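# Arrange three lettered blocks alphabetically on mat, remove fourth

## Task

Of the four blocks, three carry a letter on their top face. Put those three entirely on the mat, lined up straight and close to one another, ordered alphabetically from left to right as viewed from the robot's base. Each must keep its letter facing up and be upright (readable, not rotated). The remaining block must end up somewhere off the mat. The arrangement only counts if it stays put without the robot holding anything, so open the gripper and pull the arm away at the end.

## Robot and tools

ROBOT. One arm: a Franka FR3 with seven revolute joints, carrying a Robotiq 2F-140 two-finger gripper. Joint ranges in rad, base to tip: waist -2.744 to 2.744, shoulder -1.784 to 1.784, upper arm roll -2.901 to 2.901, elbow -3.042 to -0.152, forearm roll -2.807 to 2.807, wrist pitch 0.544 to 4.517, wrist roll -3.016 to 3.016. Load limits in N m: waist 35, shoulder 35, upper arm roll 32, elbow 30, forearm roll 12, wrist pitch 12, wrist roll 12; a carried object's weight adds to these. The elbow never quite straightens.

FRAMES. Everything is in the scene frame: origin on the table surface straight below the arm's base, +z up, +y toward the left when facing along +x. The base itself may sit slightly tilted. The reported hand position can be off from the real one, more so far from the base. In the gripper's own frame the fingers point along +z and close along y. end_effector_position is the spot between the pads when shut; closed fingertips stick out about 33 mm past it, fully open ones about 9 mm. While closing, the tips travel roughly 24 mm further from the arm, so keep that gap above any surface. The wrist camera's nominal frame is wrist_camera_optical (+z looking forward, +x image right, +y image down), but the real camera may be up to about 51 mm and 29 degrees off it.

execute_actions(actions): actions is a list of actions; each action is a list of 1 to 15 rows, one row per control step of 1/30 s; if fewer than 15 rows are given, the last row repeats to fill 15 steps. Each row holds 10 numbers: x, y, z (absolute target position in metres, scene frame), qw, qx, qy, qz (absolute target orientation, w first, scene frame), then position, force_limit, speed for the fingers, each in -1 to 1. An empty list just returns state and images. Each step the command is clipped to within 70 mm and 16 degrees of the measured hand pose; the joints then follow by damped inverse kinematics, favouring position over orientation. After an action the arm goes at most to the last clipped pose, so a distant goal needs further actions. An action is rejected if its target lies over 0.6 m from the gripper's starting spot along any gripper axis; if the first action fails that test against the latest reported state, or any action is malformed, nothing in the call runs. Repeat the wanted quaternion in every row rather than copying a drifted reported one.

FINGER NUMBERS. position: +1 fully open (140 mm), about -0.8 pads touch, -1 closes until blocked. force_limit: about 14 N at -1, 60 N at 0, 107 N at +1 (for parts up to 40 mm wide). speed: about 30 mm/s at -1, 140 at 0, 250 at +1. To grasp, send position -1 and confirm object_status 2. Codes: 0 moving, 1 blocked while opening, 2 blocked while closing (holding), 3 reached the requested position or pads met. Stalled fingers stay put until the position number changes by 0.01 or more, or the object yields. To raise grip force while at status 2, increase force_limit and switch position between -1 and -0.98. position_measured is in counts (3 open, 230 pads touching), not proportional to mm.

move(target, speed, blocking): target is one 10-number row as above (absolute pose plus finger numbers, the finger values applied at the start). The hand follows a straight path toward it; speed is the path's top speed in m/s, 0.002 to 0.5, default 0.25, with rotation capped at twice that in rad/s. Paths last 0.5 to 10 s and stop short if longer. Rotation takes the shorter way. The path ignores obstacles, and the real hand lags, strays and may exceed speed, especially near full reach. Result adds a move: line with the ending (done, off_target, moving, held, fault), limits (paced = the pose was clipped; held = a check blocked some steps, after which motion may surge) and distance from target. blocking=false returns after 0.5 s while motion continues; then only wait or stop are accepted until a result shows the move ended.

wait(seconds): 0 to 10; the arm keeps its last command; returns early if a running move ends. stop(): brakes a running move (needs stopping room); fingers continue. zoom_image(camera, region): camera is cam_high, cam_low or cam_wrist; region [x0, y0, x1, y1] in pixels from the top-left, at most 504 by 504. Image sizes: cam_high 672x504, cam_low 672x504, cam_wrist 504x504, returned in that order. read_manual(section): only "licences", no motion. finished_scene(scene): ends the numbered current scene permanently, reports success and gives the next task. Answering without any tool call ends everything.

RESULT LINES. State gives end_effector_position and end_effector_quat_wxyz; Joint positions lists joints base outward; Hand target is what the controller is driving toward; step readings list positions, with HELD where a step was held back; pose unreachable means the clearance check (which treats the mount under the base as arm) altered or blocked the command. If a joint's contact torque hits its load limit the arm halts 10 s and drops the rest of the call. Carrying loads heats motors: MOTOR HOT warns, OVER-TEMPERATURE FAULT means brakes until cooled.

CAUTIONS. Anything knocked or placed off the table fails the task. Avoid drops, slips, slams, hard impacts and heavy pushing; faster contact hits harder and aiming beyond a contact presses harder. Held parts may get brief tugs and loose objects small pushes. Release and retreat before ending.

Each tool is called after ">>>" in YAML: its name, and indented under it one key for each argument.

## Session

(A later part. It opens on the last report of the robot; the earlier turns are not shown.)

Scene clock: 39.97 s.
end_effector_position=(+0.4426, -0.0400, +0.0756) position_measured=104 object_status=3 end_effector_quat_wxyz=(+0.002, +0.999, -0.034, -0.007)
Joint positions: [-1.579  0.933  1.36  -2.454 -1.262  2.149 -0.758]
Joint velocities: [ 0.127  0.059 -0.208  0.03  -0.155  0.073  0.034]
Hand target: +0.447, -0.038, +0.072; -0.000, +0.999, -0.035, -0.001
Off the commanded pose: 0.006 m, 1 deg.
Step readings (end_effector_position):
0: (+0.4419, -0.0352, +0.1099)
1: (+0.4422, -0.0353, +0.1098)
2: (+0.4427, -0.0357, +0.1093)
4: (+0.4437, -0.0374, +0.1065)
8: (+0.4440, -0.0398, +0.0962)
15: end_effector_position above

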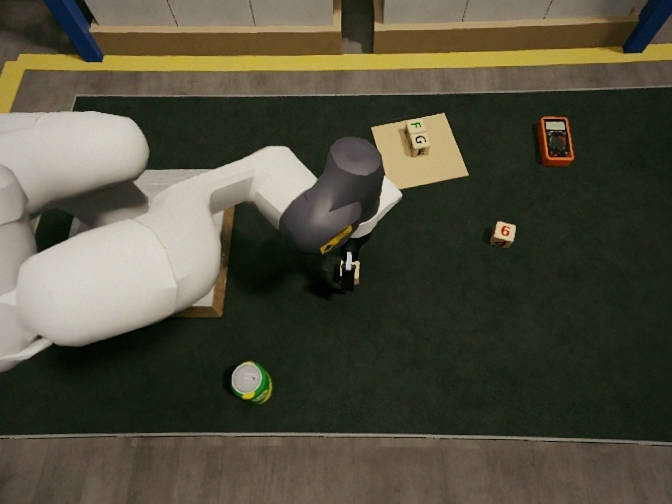

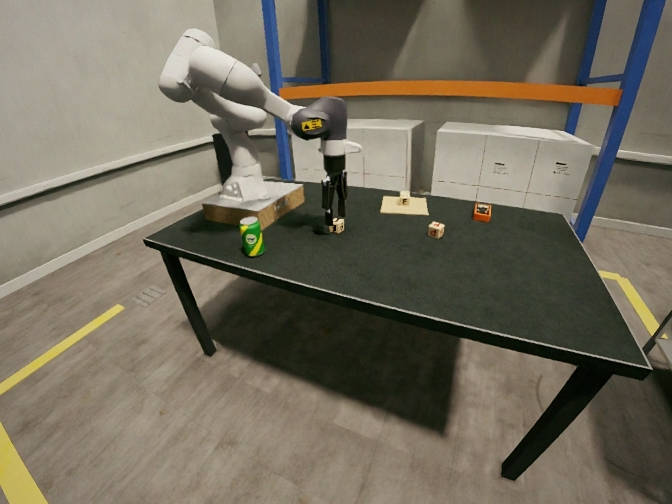

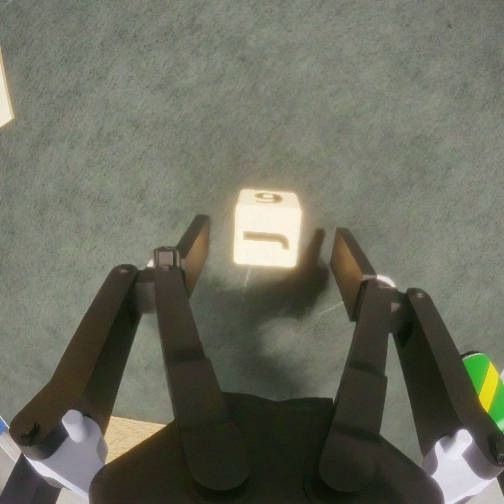

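>>> zoom_image:
  camera: "cam_wrist"
  region: [200, 170, 340, 290]

>>> zoom_image:
  camera: "cam_low"
  region: [300, 180, 370, 245]

Region (200, 170, 340, 290) of cam_wrist's 504x504 image, scaled by 3.600, with more detail than that image has; it fills the top 432 rows of this view, and the rest is white.

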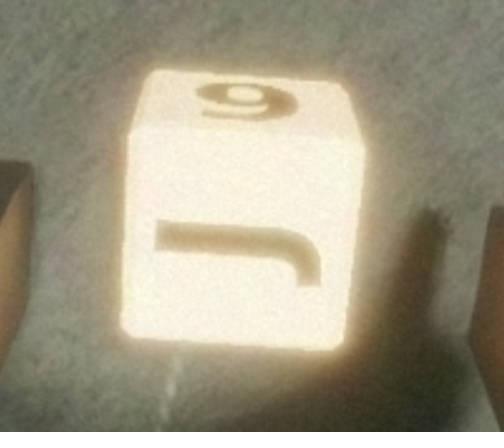

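Region (300, 180, 370, 245) of cam_low's 672x504 image, scaled by 7.200, with more detail than that image has; it fills the top 468 rows of this view, and the rest is white.

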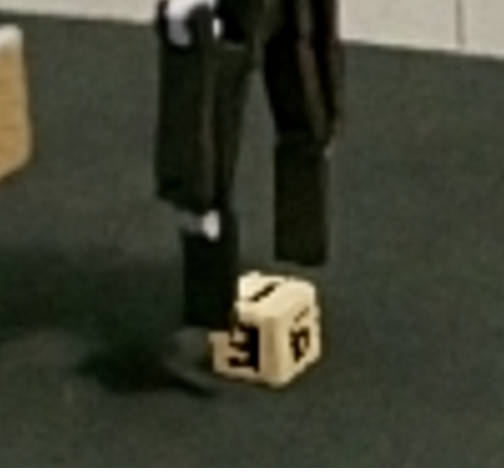

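>>> execute_actions:
  actions:
    - [[0.4465,-0.038,0.071,0,-0.999,0.035,0,0.2,-0.2,0.5],[0.4465,-0.038,0.069,0,-0.999,0.035,0,0.2,-0.2,0.5],[0.4465,-0.038,0.067,0,-0.999,0.035,0,0.2,-0.2,0.5],[0.4465,-0.038,0.065,0,-0.999,0.035,0,0.2,-0.2,0.5],[0.4465,-0.038,0.063,0,-0.999,0.035,0,0.2,-0.2,0.5],[0.4465,-0.038,0.061,0,-0.999,0.035,0,0.2,-0.2,0.5],[0.4465,-0.038,0.059,0,-0.999,0.035,0,0.2,-0.2,0.5],[0.4465,-0.038,0.058,0,-0.999,0.035,0,0.2,-0.2,0.5],[0.4465,-0.038,0.057,0,-0.999,0.035,0,0.2,-0.2,0.5],[0.4465,-0.038,0.057,0,-0.999,0.035,0,0.2,-0.2,0.5],[0.4465,-0.038,0.057,0,-0.999,0.035,0,0.2,-0.2,0.5],[0.4465,-0.038,0.057,0,-0.999,0.035,0,0.2,-0.2,0.5],[0.4465,-0.038,0.057,0,-0.999,0.035,0,0.2,-0.2,0.5],[0.4465,-0.038,0.057,0,-0.999,0.035,0,-1,-0.2,0.2],[0.4465,-0.038,0.057,0,-0.999,0.035,0,-1,-0.2,0.2]]

Scene clock: 41.03 s.
end_effector_position=(+0.4445, -0.0394, +0.0568) position_measured=111 object_status=0 end_effector_quat_wxyz=(+0.002, +0.999, -0.032, -0.003)
Joint positions: [-1.541  0.948  1.298 -2.445 -1.316  2.18  -0.735]
Joint velocities: [ 0.009  0.001 -0.011  0.005 -0.019  0.016  0.021]
Hand target: +0.447, -0.038, +0.057; +0.000, +0.999, -0.035, -0.000
Off the commanded pose: 0.002 m, 1 deg.
Step readings (end_effector_position):
0: (+0.4456, -0.0396, +0.0717)
1: (+0.4458, -0.0396, +0.0716)
2: (+0.4458, -0.0398, +0.0711)
4: (+0.4452, -0.0398, +0.0685)
8: (+0.4439, -0.0395, +0.0612)
15: end_effector_position above

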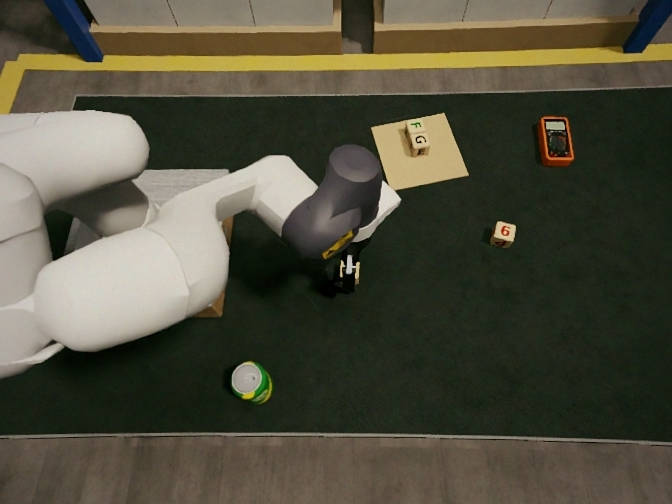

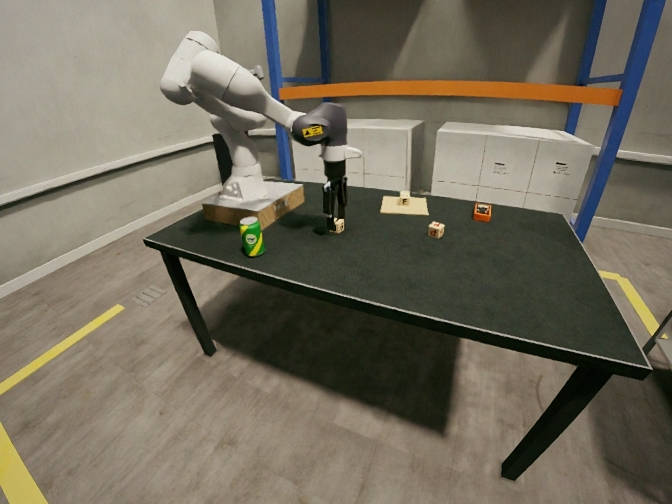

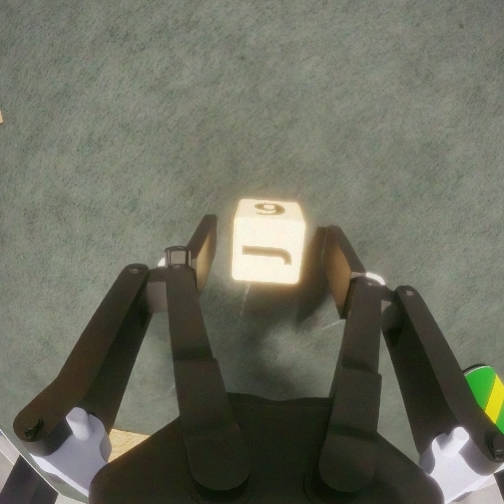

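>>> execute_actions:
  actions:
    - [[0.4465,-0.038,0.059,0,-0.999,0.035,0,-1,-0.2,0.2],[0.4465,-0.038,0.062,0,-0.999,0.035,0,-1,-0.2,0.2],[0.4465,-0.038,0.066,0,-0.998,0.06,0,-1,-0.2,0.2],[0.4465,-0.038,0.070,0,-0.996,0.09,0,-1,-0.2,0.2],[0.4471,-0.0370,0.074,0,-0.993,0.12,0,-1,-0.2,0.2],[0.4482,-0.0351,0.078,0,-0.989,0.15,0,-1,-0.2,0.2],[0.4499,-0.0322,0.081,0,-0.984,0.18,0,-1,-0.2,0.2],[0.4522,-0.0283,0.084,0,-0.793,0.609,0,-1,-0.2,0.2],[0.4551,-0.0235,0.086,0,-0.793,0.609,0,-1,-0.2,0.2],[0.4586,-0.0177,0.087,0,-0.793,0.609,0,-1,-0.2,0.2],[0.4626,-0.0110,0.088,0,-0.793,0.609,0,-1,-0.2,0.2],[0.4672,-0.0032,0.088,0,-0.793,0.609,0,-1,-0.2,0.2],[0.4718,0.0045,0.088,0,-0.793,0.609,0,-1,-0.2,0.2],[0.4764,0.0122,0.088,0,-0.793,0.609,0,-1,-0.2,0.2],[0.4809,0.0199,0.088,0,-0.793,0.609,0,-1,-0.2,0.2]]
    - [[0.4855,0.0277,0.088,0,-0.793,0.609,0,-1,-0.2,0.2],[0.4901,0.0354,0.088,0,-0.793,0.609,0,-1,-0.2,0.2],[0.4947,0.0431,0.088,0,-0.793,0.609,0,-1,-0.2,0.2],[0.4993,0.0508,0.088,0,-0.793,0.609,0,-1,-0.2,0.2],[0.5039,0.0585,0.088,0,-0.793,0.609,0,-1,-0.2,0.2],[0.5085,0.0663,0.088,0,-0.793,0.609,0,-1,-0.2,0.2],[0.5131,0.0740,0.088,0,-0.793,0.609,0,-1,-0.2,0.2],[0.5177,0.0817,0.088,0,-0.793,0.609,0,-1,-0.2,0.2],[0.5223,0.0894,0.088,0,-0.793,0.609,0,-1,-0.2,0.2],[0.5269,0.0972,0.088,0,-0.793,0.609,0,-1,-0.2,0.2],[0.5314,0.1049,0.088,0,-0.793,0.609,0,-1,-0.2,0.2],[0.5361,0.1126,0.088,0,-0.793,0.609,0,-1,-0.2,0.2],[0.5406,0.1203,0.088,0,-0.793,0.609,0,-1,-0.2,0.2],[0.5452,0.1281,0.088,0,-0.793,0.609,0,-1,-0.2,0.2],[0.5498,0.1358,0.088,0,-0.793,0.609,0,-1,-0.2,0.2]]
    - [[0.5544,0.1435,0.088,0,-0.793,0.609,0,-1,-0.2,0.2],[0.5590,0.1512,0.088,0,-0.793,0.609,0,-1,-0.2,0.2],[0.5636,0.1590,0.088,0,-0.793,0.609,0,-1,-0.2,0.2],[0.5682,0.1667,0.088,0,-0.793,0.609,0,-1,-0.2,0.2],[0.5728,0.1744,0.088,0,-0.793,0.609,0,-1,-0.2,0.2],[0.5774,0.1821,0.088,0,-0.793,0.609,0,-1,-0.2,0.2],[0.5820,0.1898,0.088,0,-0.793,0.609,0,-1,-0.2,0.2],[0.5866,0.1976,0.088,0,-0.793,0.609,0,-1,-0.2,0.2],[0.5911,0.2053,0.088,0,-0.793,0.609,0,-1,-0.2,0.2],[0.5957,0.2130,0.088,0,-0.793,0.609,0,-1,-0.2,0.2],[0.6003,0.2207,0.088,0,-0.793,0.609,0,-1,-0.2,0.2],[0.6049,0.2285,0.087,0,-0.793,0.609,0,-1,-0.2,0.2],[0.6089,0.2352,0.086,0,-0.793,0.609,0,-1,-0.2,0.2],[0.6124,0.2410,0.085,0,-0.793,0.609,0,-1,-0.2,0.2],[0.6153,0.2458,0.084,0,-0.793,0.609,0,-1,-0.2,0.2]]
    - [[0.6176,0.2497,0.083,0,-0.793,0.609,0,-1,-0.2,0.2],[0.6193,0.2526,0.082,0,-0.793,0.609,0,-1,-0.2,0.2],[0.6204,0.2545,0.081,0,-0.793,0.609,0,-1,-0.2,0.2],[0.6208,0.2560,0.080,0,-0.793,0.609,0,-1,-0.2,0.2],[0.6206,0.2570,0.079,0,-0.793,0.609,0,-1,-0.2,0.2],[0.6203,0.2580,0.078,0,-0.793,0.609,0,-1,-0.2,0.2],[0.6200,0.2590,0.077,0,-0.793,0.609,0,-1,-0.2,0.2],[0.6198,0.2600,0.076,0,-0.793,0.609,0,-1,-0.2,0.2],[0.6195,0.2610,0.075,0,-0.793,0.609,0,-1,-0.2,0.2],[0.6192,0.2620,0.074,0,-0.793,0.609,0,-1,-0.2,0.2],[0.6190,0.2630,0.073,0,-0.793,0.609,0,-1,-0.2,0.2],[0.6187,0.2640,0.072,0,-0.793,0.609,0,-1,-0.2,0.2],[0.6184,0.2650,0.072,0,-0.793,0.609,0,-1,-0.2,0.2]]

Scene clock: 44.03 s.
end_effector_position=(+0.6173, +0.2653, +0.0711) position_measured=171 object_status=2 end_effector_quat_wxyz=(-0.002, +0.815, -0.579, -0.002)
Joint positions: [-0.369  0.976  0.907 -1.646 -0.896  2.144  0.559]
Joint velocities: [ 0.094 -0.001 -0.085  0.02   0.069 -0.     0.216]
Hand target: +0.616, +0.266, +0.070; +0.001, +0.794, -0.608, -0.003
Off the commanded pose: 0.002 m, 4 deg.
Step readings (end_effector_position; steps 1 to 15: 1st action; 16 to 30: 2nd action; 31 to 45: 3rd action; 46 to 60: 4th action):
0: (+0.4456, -0.0391, +0.0570)
1: (+0.4458, -0.0390, +0.0573)
2: (+0.4461, -0.0385, +0.0583)
4: (+0.4467, -0.0375, +0.0627)
8: (+0.4503, -0.0343, +0.0758)
15: (+0.4692, -0.0008, +0.0876)
16: (+0.4731, +0.0072, +0.0881)
17: (+0.4772, +0.0150, +0.0885)
19: (+0.4856, +0.0307, +0.0889)
23: (+0.5029, +0.0621, +0.0893)
30: (+0.5341, +0.1183, +0.0895)
31: (+0.5391, +0.1262, +0.0896)
32: (+0.5447, +0.1338, +0.0898)
34: (+0.5555, +0.1487, +0.0901)
38: (+0.5749, +0.1801, +0.0901)
45: (+0.6052, +0.2362, +0.0880)
46: (+0.6090, +0.2427, +0.0871)
47: (+0.6128, +0.2482, +0.0864)
49: (+0.6186, +0.2558, +0.0848)
53: (+0.6215, +0.2622, +0.0803)
60: end_effector_position above

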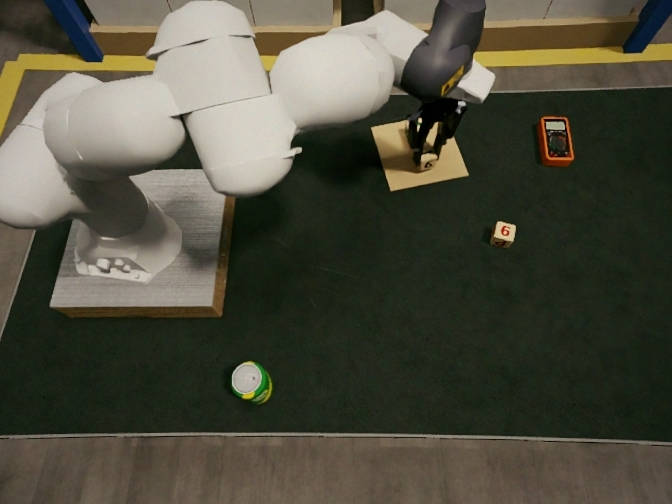

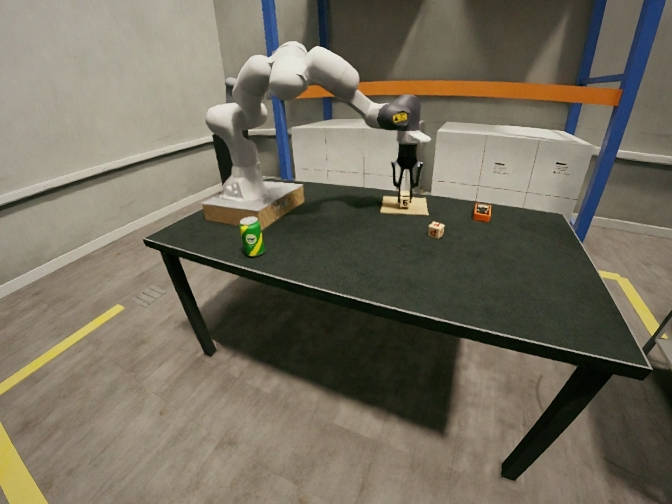

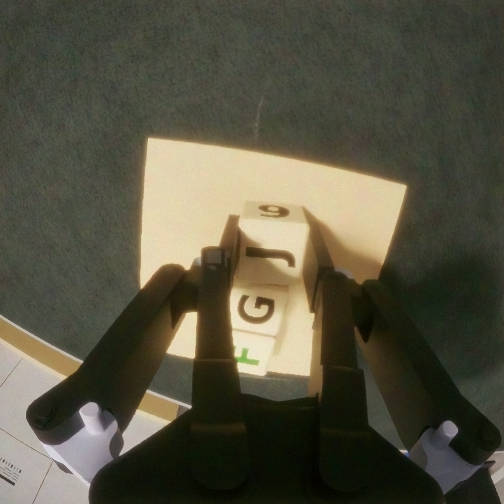

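>>> execute_actions:
  actions:
    - [[0.6175,0.2660,0.070,0,-0.793,0.609,0,-1,-0.2,0.2],[0.6173,0.2670,0.069,0,-0.793,0.609,0,-1,-0.2,0.2],[0.6171,0.2680,0.068,0,-0.793,0.609,0,-1,-0.2,0.2],[0.6169,0.2690,0.067,0,-0.793,0.609,0,-1,-0.2,0.2],[0.6167,0.2700,0.066,0,-0.793,0.609,0,-1,-0.2,0.2],[0.6165,0.2710,0.065,0,-0.793,0.609,0,-1,-0.2,0.2],[0.6165,0.2715,0.064,0,-0.793,0.609,0,-1,-0.2,0.2]]

>>> zoom_image:
  camera: "cam_wrist"
  region: [200, 190, 350, 390]

>>> zoom_image:
  camera: "cam_low"
  region: [375, 175, 435, 225]

Scene clock: 44.73 s.
end_effector_position=(+0.6152, +0.2702, +0.0641) position_measured=171 object_status=2 end_effector_quat_wxyz=(+0.002, +0.797, -0.604, -0.000)
Joint positions: [-0.34   0.979  0.883 -1.636 -0.89   2.151  0.626]
Joint velocities: [ 0.001 -0.001 -0.007  0.003 -0.001  0.008  0.031]
Hand target: +0.616, +0.272, +0.064; +0.000, +0.793, -0.609, -0.000
Off the commanded pose: 0.002 m, 1 deg.
Step readings (end_effector_position):
0: (+0.6157, +0.2660, +0.0693)
1: (+0.6160, +0.2655, +0.0691)
2: (+0.6163, +0.2652, +0.0688)
4: (+0.6166, +0.2652, +0.0680)
8: (+0.6160, +0.2683, +0.0658)
15: end_effector_position above

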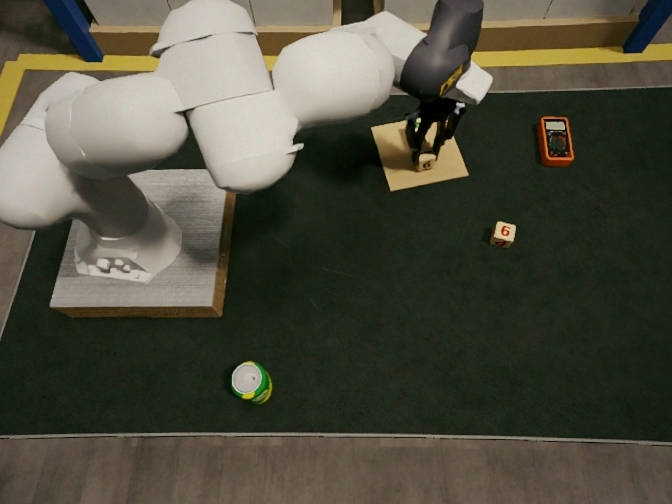

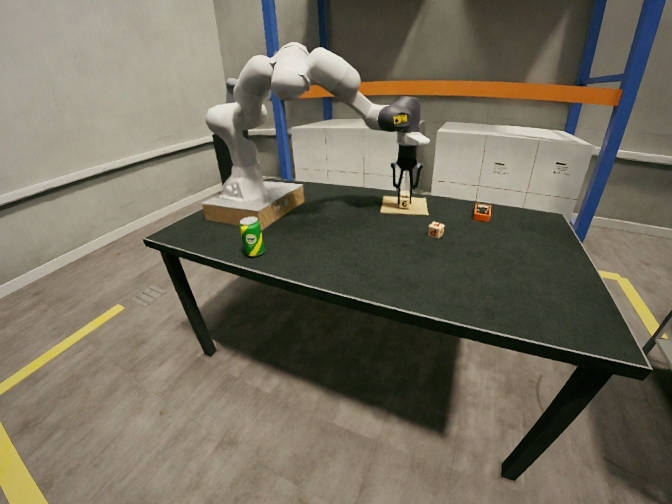

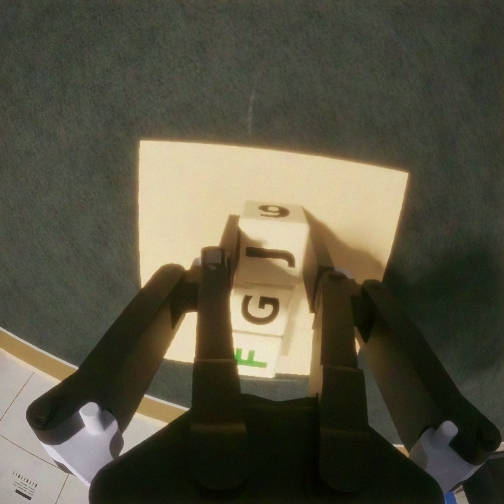

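Region (200, 190, 350, 390) of cam_wrist's 504x504 image, scaled by 2.520, with more detail than that image has; it fills the left 378 columns of this view, and the rest is white.

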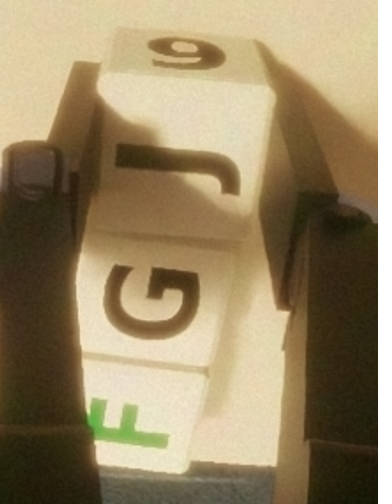

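Region (375, 175, 435, 225) of cam_low's 672x504 image, scaled by 8.400, with more detail than that image has.

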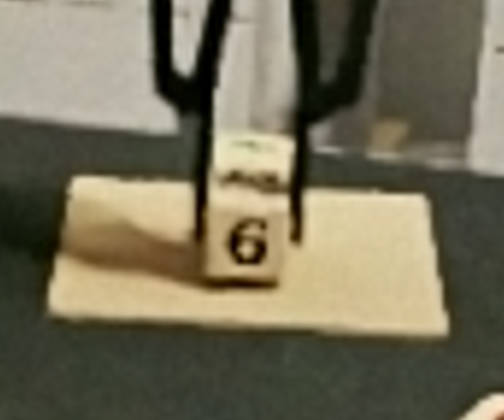

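>>> execute_actions:
  actions:
    - [[0.6165,0.2725,0.064,0,-0.793,0.609,0,-1,-0.2,0.2],[0.6165,0.2735,0.064,0,-0.793,0.609,0,-1,-0.2,0.2],[0.6165,0.2740,0.064,0,-0.793,0.609,0,-1,-0.2,0.2],[0.6165,0.2740,0.063,0,-0.793,0.609,0,-1,-0.2,0.2],[0.6165,0.2740,0.062,0,-0.793,0.609,0,-1,-0.2,0.2],[0.6165,0.2740,0.061,0,-0.793,0.609,0,-1,-0.2,0.2],[0.6165,0.2740,0.060,0,-0.793,0.609,0,-1,-0.2,0.2],[0.6165,0.2740,0.059,0,-0.793,0.609,0,-1,-0.2,0.2],[0.6165,0.2740,0.058,0,-0.793,0.609,0,-1,-0.2,0.2],[0.6165,0.2740,0.057,0,-0.793,0.609,0,-1,-0.2,0.2],[0.6165,0.2740,0.056,0,-0.793,0.609,0,-1,-0.2,0.2],[0.6165,0.2740,0.055,0,-0.793,0.609,0,-1,-0.2,0.2]]

>>> zoom_image:
  camera: "cam_wrist"
  region: [200, 190, 350, 390]

>>> zoom_image:
  camera: "cam_low"
  region: [375, 175, 435, 225]

Scene clock: 45.67 s.
end_effector_position=(+0.6163, +0.2727, +0.0576) position_measured=171 object_status=2 end_effector_quat_wxyz=(+0.001, +0.794, -0.608, -0.000)
Joint positions: [-0.328  0.991  0.873 -1.626 -0.895  2.159  0.639]
Joint velocities: [ 0.009  0.006 -0.008  0.003 -0.008  0.008  0.005]
Hand target: +0.616, +0.274, +0.055; +0.000, +0.793, -0.609, -0.000
Off the commanded pose: 0.003 m, 0 deg.
Step readings (end_effector_position):
0: (+0.6158, +0.2700, +0.0640)
1: (+0.6159, +0.2701, +0.0641)
2: (+0.6162, +0.2704, +0.0642)
4: (+0.6166, +0.2714, +0.0645)
8: (+0.6162, +0.2728, +0.0623)
15: end_effector_position above

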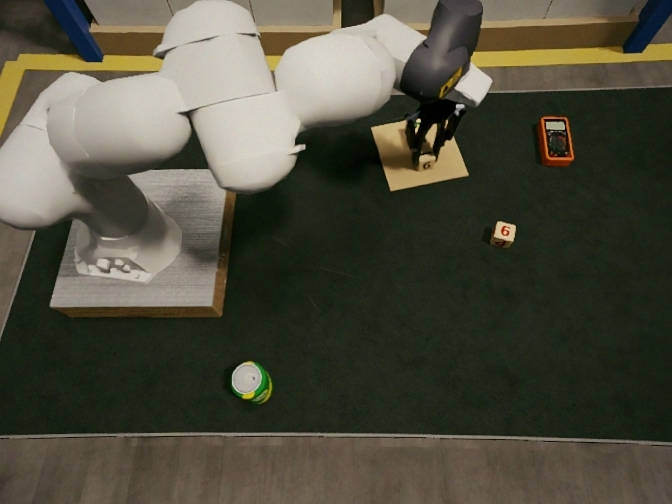

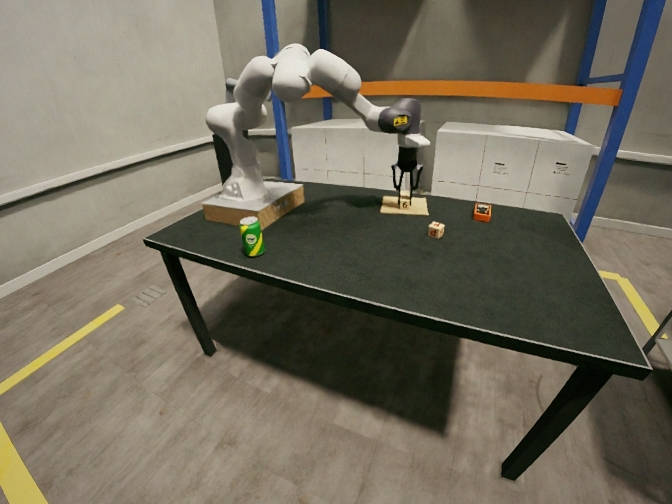

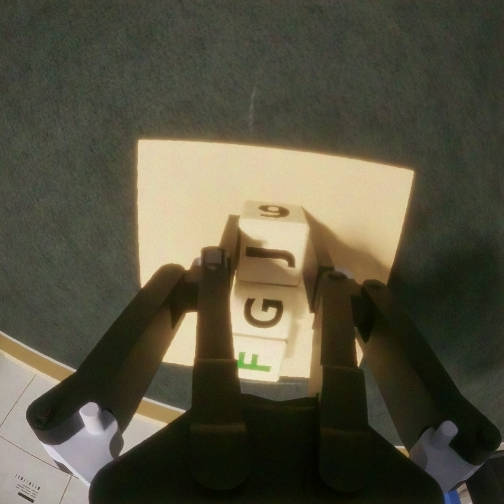

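Region (200, 190, 350, 390) of cam_wrist's 504x504 image, scaled by 2.520, with more detail than that image has; it fills the left 378 columns of this view, and the rest is white.

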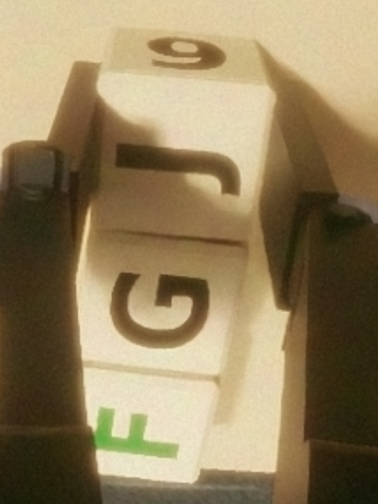

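Region (375, 175, 435, 225) of cam_low's 672x504 image, scaled by 8.400, with more detail than that image has.

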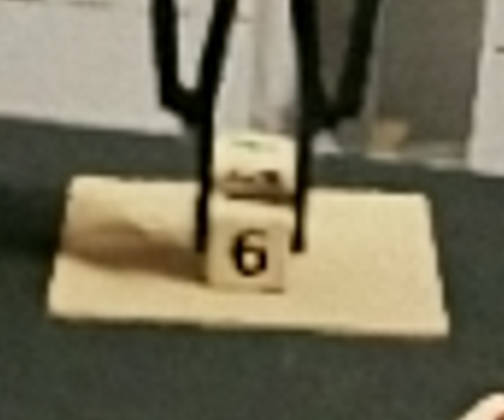

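>>> execute_actions:
  actions:
    - [[0.6163,0.273,0.0575,0,-0.793,0.609,0,0.3,-0.2,0.5],[0.6163,0.273,0.0575,0,-0.793,0.609,0,0.3,-0.2,0.5],[0.6163,0.273,0.0575,0,-0.793,0.609,0,0.3,-0.2,0.5],[0.6163,0.273,0.0575,0,-0.793,0.609,0,0.3,-0.2,0.5],[0.6163,0.273,0.059,0,-0.793,0.609,0,0.3,-0.2,0.5],[0.6163,0.273,0.062,0,-0.793,0.609,0,0.3,-0.2,0.5],[0.6163,0.273,0.066,0,-0.793,0.609,0,0.3,-0.2,0.5],[0.6163,0.273,0.071,0,-0.793,0.609,0,0.3,-0.2,0.5],[0.6163,0.273,0.077,0,-0.793,0.609,0,0.3,-0.2,0.5],[0.6163,0.273,0.083,0,-0.793,0.609,0,0.3,-0.2,0.5],[0.6163,0.273,0.090,0,-0.793,0.609,0,0.3,-0.2,0.5],[0.6163,0.273,0.097,0,-0.793,0.609,0,0.3,-0.2,0.5],[0.6163,0.273,0.104,0,-0.793,0.609,0,0.3,-0.2,0.5],[0.6163,0.273,0.111,0,-0.793,0.609,0,0.3,-0.2,0.5],[0.615,0.272,0.118,0,-0.793,0.609,0,0.3,-0.2,0.5]]
    - [[0.612,0.271,0.125,0,-0.793,0.609,0,0.3,-0.2,0.5],[0.608,0.270,0.132,0,-0.793,0.609,0,0.3,-0.2,0.5],[0.603,0.269,0.139,0,-0.793,0.609,0,0.3,-0.2,0.5],[0.597,0.268,0.146,0,-0.793,0.609,0,0.3,-0.2,0.5],[0.590,0.267,0.153,0,-0.793,0.609,0,0.3,-0.2,0.5],[0.582,0.266,0.160,0,-0.793,0.609,0,0.3,-0.2,0.5],[0.574,0.265,0.167,0,-0.793,0.609,0,0.3,-0.2,0.5],[0.566,0.264,0.174,0,-0.793,0.609,0,0.3,-0.2,0.5],[0.558,0.263,0.181,0,-0.793,0.609,0,0.3,-0.2,0.5],[0.550,0.262,0.188,0,-0.793,0.609,0,0.3,-0.2,0.5],[0.542,0.261,0.195,0,-0.793,0.609,0,0.3,-0.2,0.5],[0.534,0.260,0.202,0,-0.793,0.609,0,0.3,-0.2,0.5],[0.526,0.259,0.209,0,-0.793,0.609,0,0.3,-0.2,0.5],[0.518,0.258,0.216,0,-0.793,0.609,0,0.3,-0.2,0.5],[0.510,0.257,0.223,0,-0.793,0.609,0,0.3,-0.2,0.5]]
    - [[0.502,0.256,0.230,0,-0.793,0.609,0,0.3,-0.2,0.5],[0.494,0.255,0.236,0,-0.793,0.609,0,0.3,-0.2,0.5],[0.487,0.254,0.242,0,-0.793,0.609,0,0.3,-0.2,0.5],[0.480,0.253,0.247,0,-0.793,0.609,0,0.3,-0.2,0.5],[0.474,0.252,0.251,0,-0.793,0.609,0,0.3,-0.2,0.5],[0.469,0.251,0.255,0,-0.793,0.609,0,0.3,-0.2,0.5],[0.465,0.250,0.258,0,-0.793,0.609,0,0.3,-0.2,0.5],[0.462,0.250,0.260,0,-0.793,0.609,0,0.3,-0.2,0.5],[0.460,0.250,0.260,0,-0.793,0.609,0,0.3,-0.2,0.5]]

>>> zoom_image:
  camera: "cam_high"
  region: [360, 100, 480, 200]

Scene clock: 47.60 s.
end_effector_position=(+0.4614, +0.2491, +0.2618) position_measured=91 object_status=3 end_effector_quat_wxyz=(+0.005, +0.792, -0.611, +0.005)
Joint positions: [-1.041  0.397  1.594 -2.168 -0.482  2.084  0.596]
Joint velocities: [-0.351  0.062  0.301 -0.126  0.001  0.042 -0.022]
Hand target: +0.460, +0.249, +0.263; -0.001, +0.794, -0.608, +0.002
Off the commanded pose: 0.003 m, 1 deg.
Step readings (end_effector_position; steps 1 to 15: 1st action; 16 to 30: 2nd action; 31 to 45: 3rd action):
0: (+0.6167, +0.2729, +0.0576)
1: (+0.6167, +0.2729, +0.0576)
2: (+0.6165, +0.2729, +0.0576)
4: (+0.6161, +0.2730, +0.0574)
8: (+0.6151, +0.2736, +0.0607)
15: (+0.6195, +0.2765, +0.1014)
16: (+0.6193, +0.2765, +0.1089)
17: (+0.6180, +0.2760, +0.1162)
19: (+0.6123, +0.2738, +0.1302)
23: (+0.5891, +0.2675, +0.1566)
30: (+0.5354, +0.2588, +0.2040)
31: (+0.5279, +0.2578, +0.2107)
32: (+0.5202, +0.2569, +0.2171)
34: (+0.5052, +0.2553, +0.2293)
38: (+0.4802, +0.2529, +0.2496)
45: end_effector_position above

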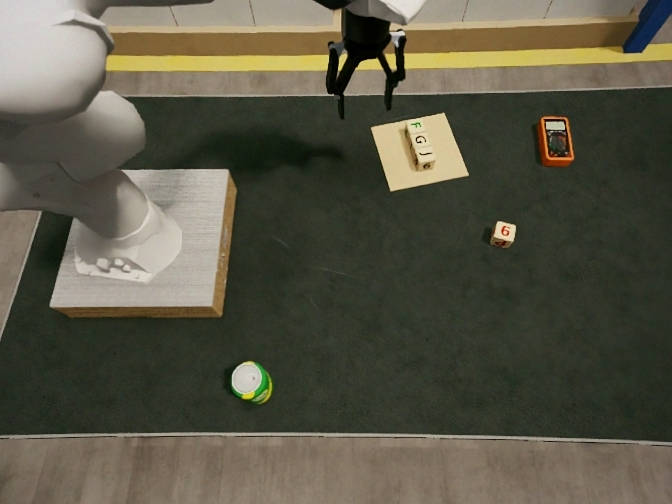

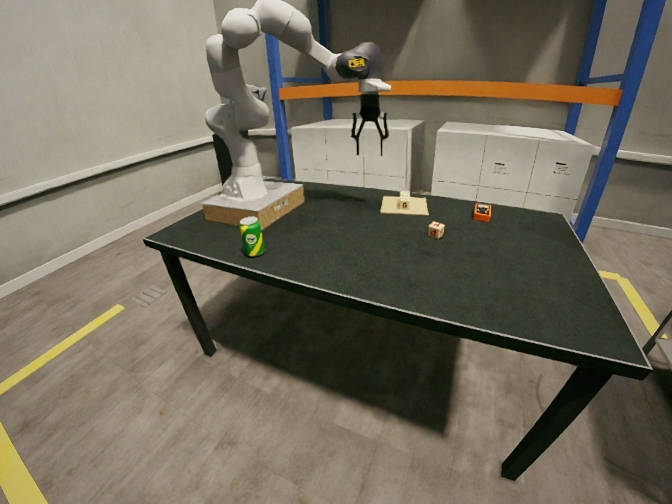

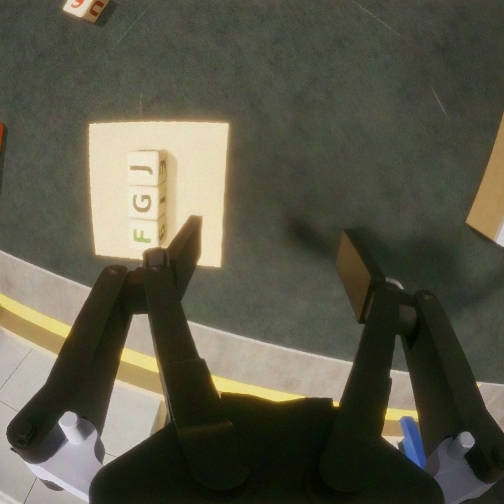

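Region (360, 100, 480, 200) of cam_high's 672x504 image, scaled by 4.200, with more detail than that image has.

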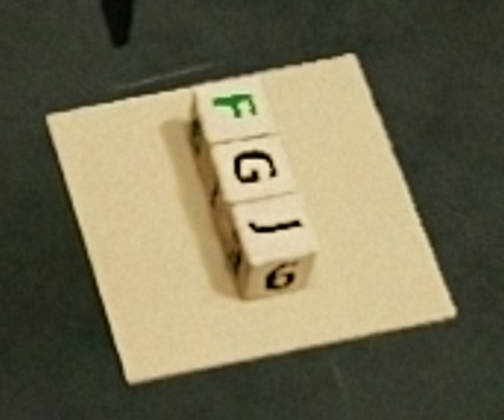

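F, G and J are in a straight row on the mat, upright as seen from the base. The number block is off the mat.

>>> finished_scene:
  scene: 1

The scene is finished: the task was done.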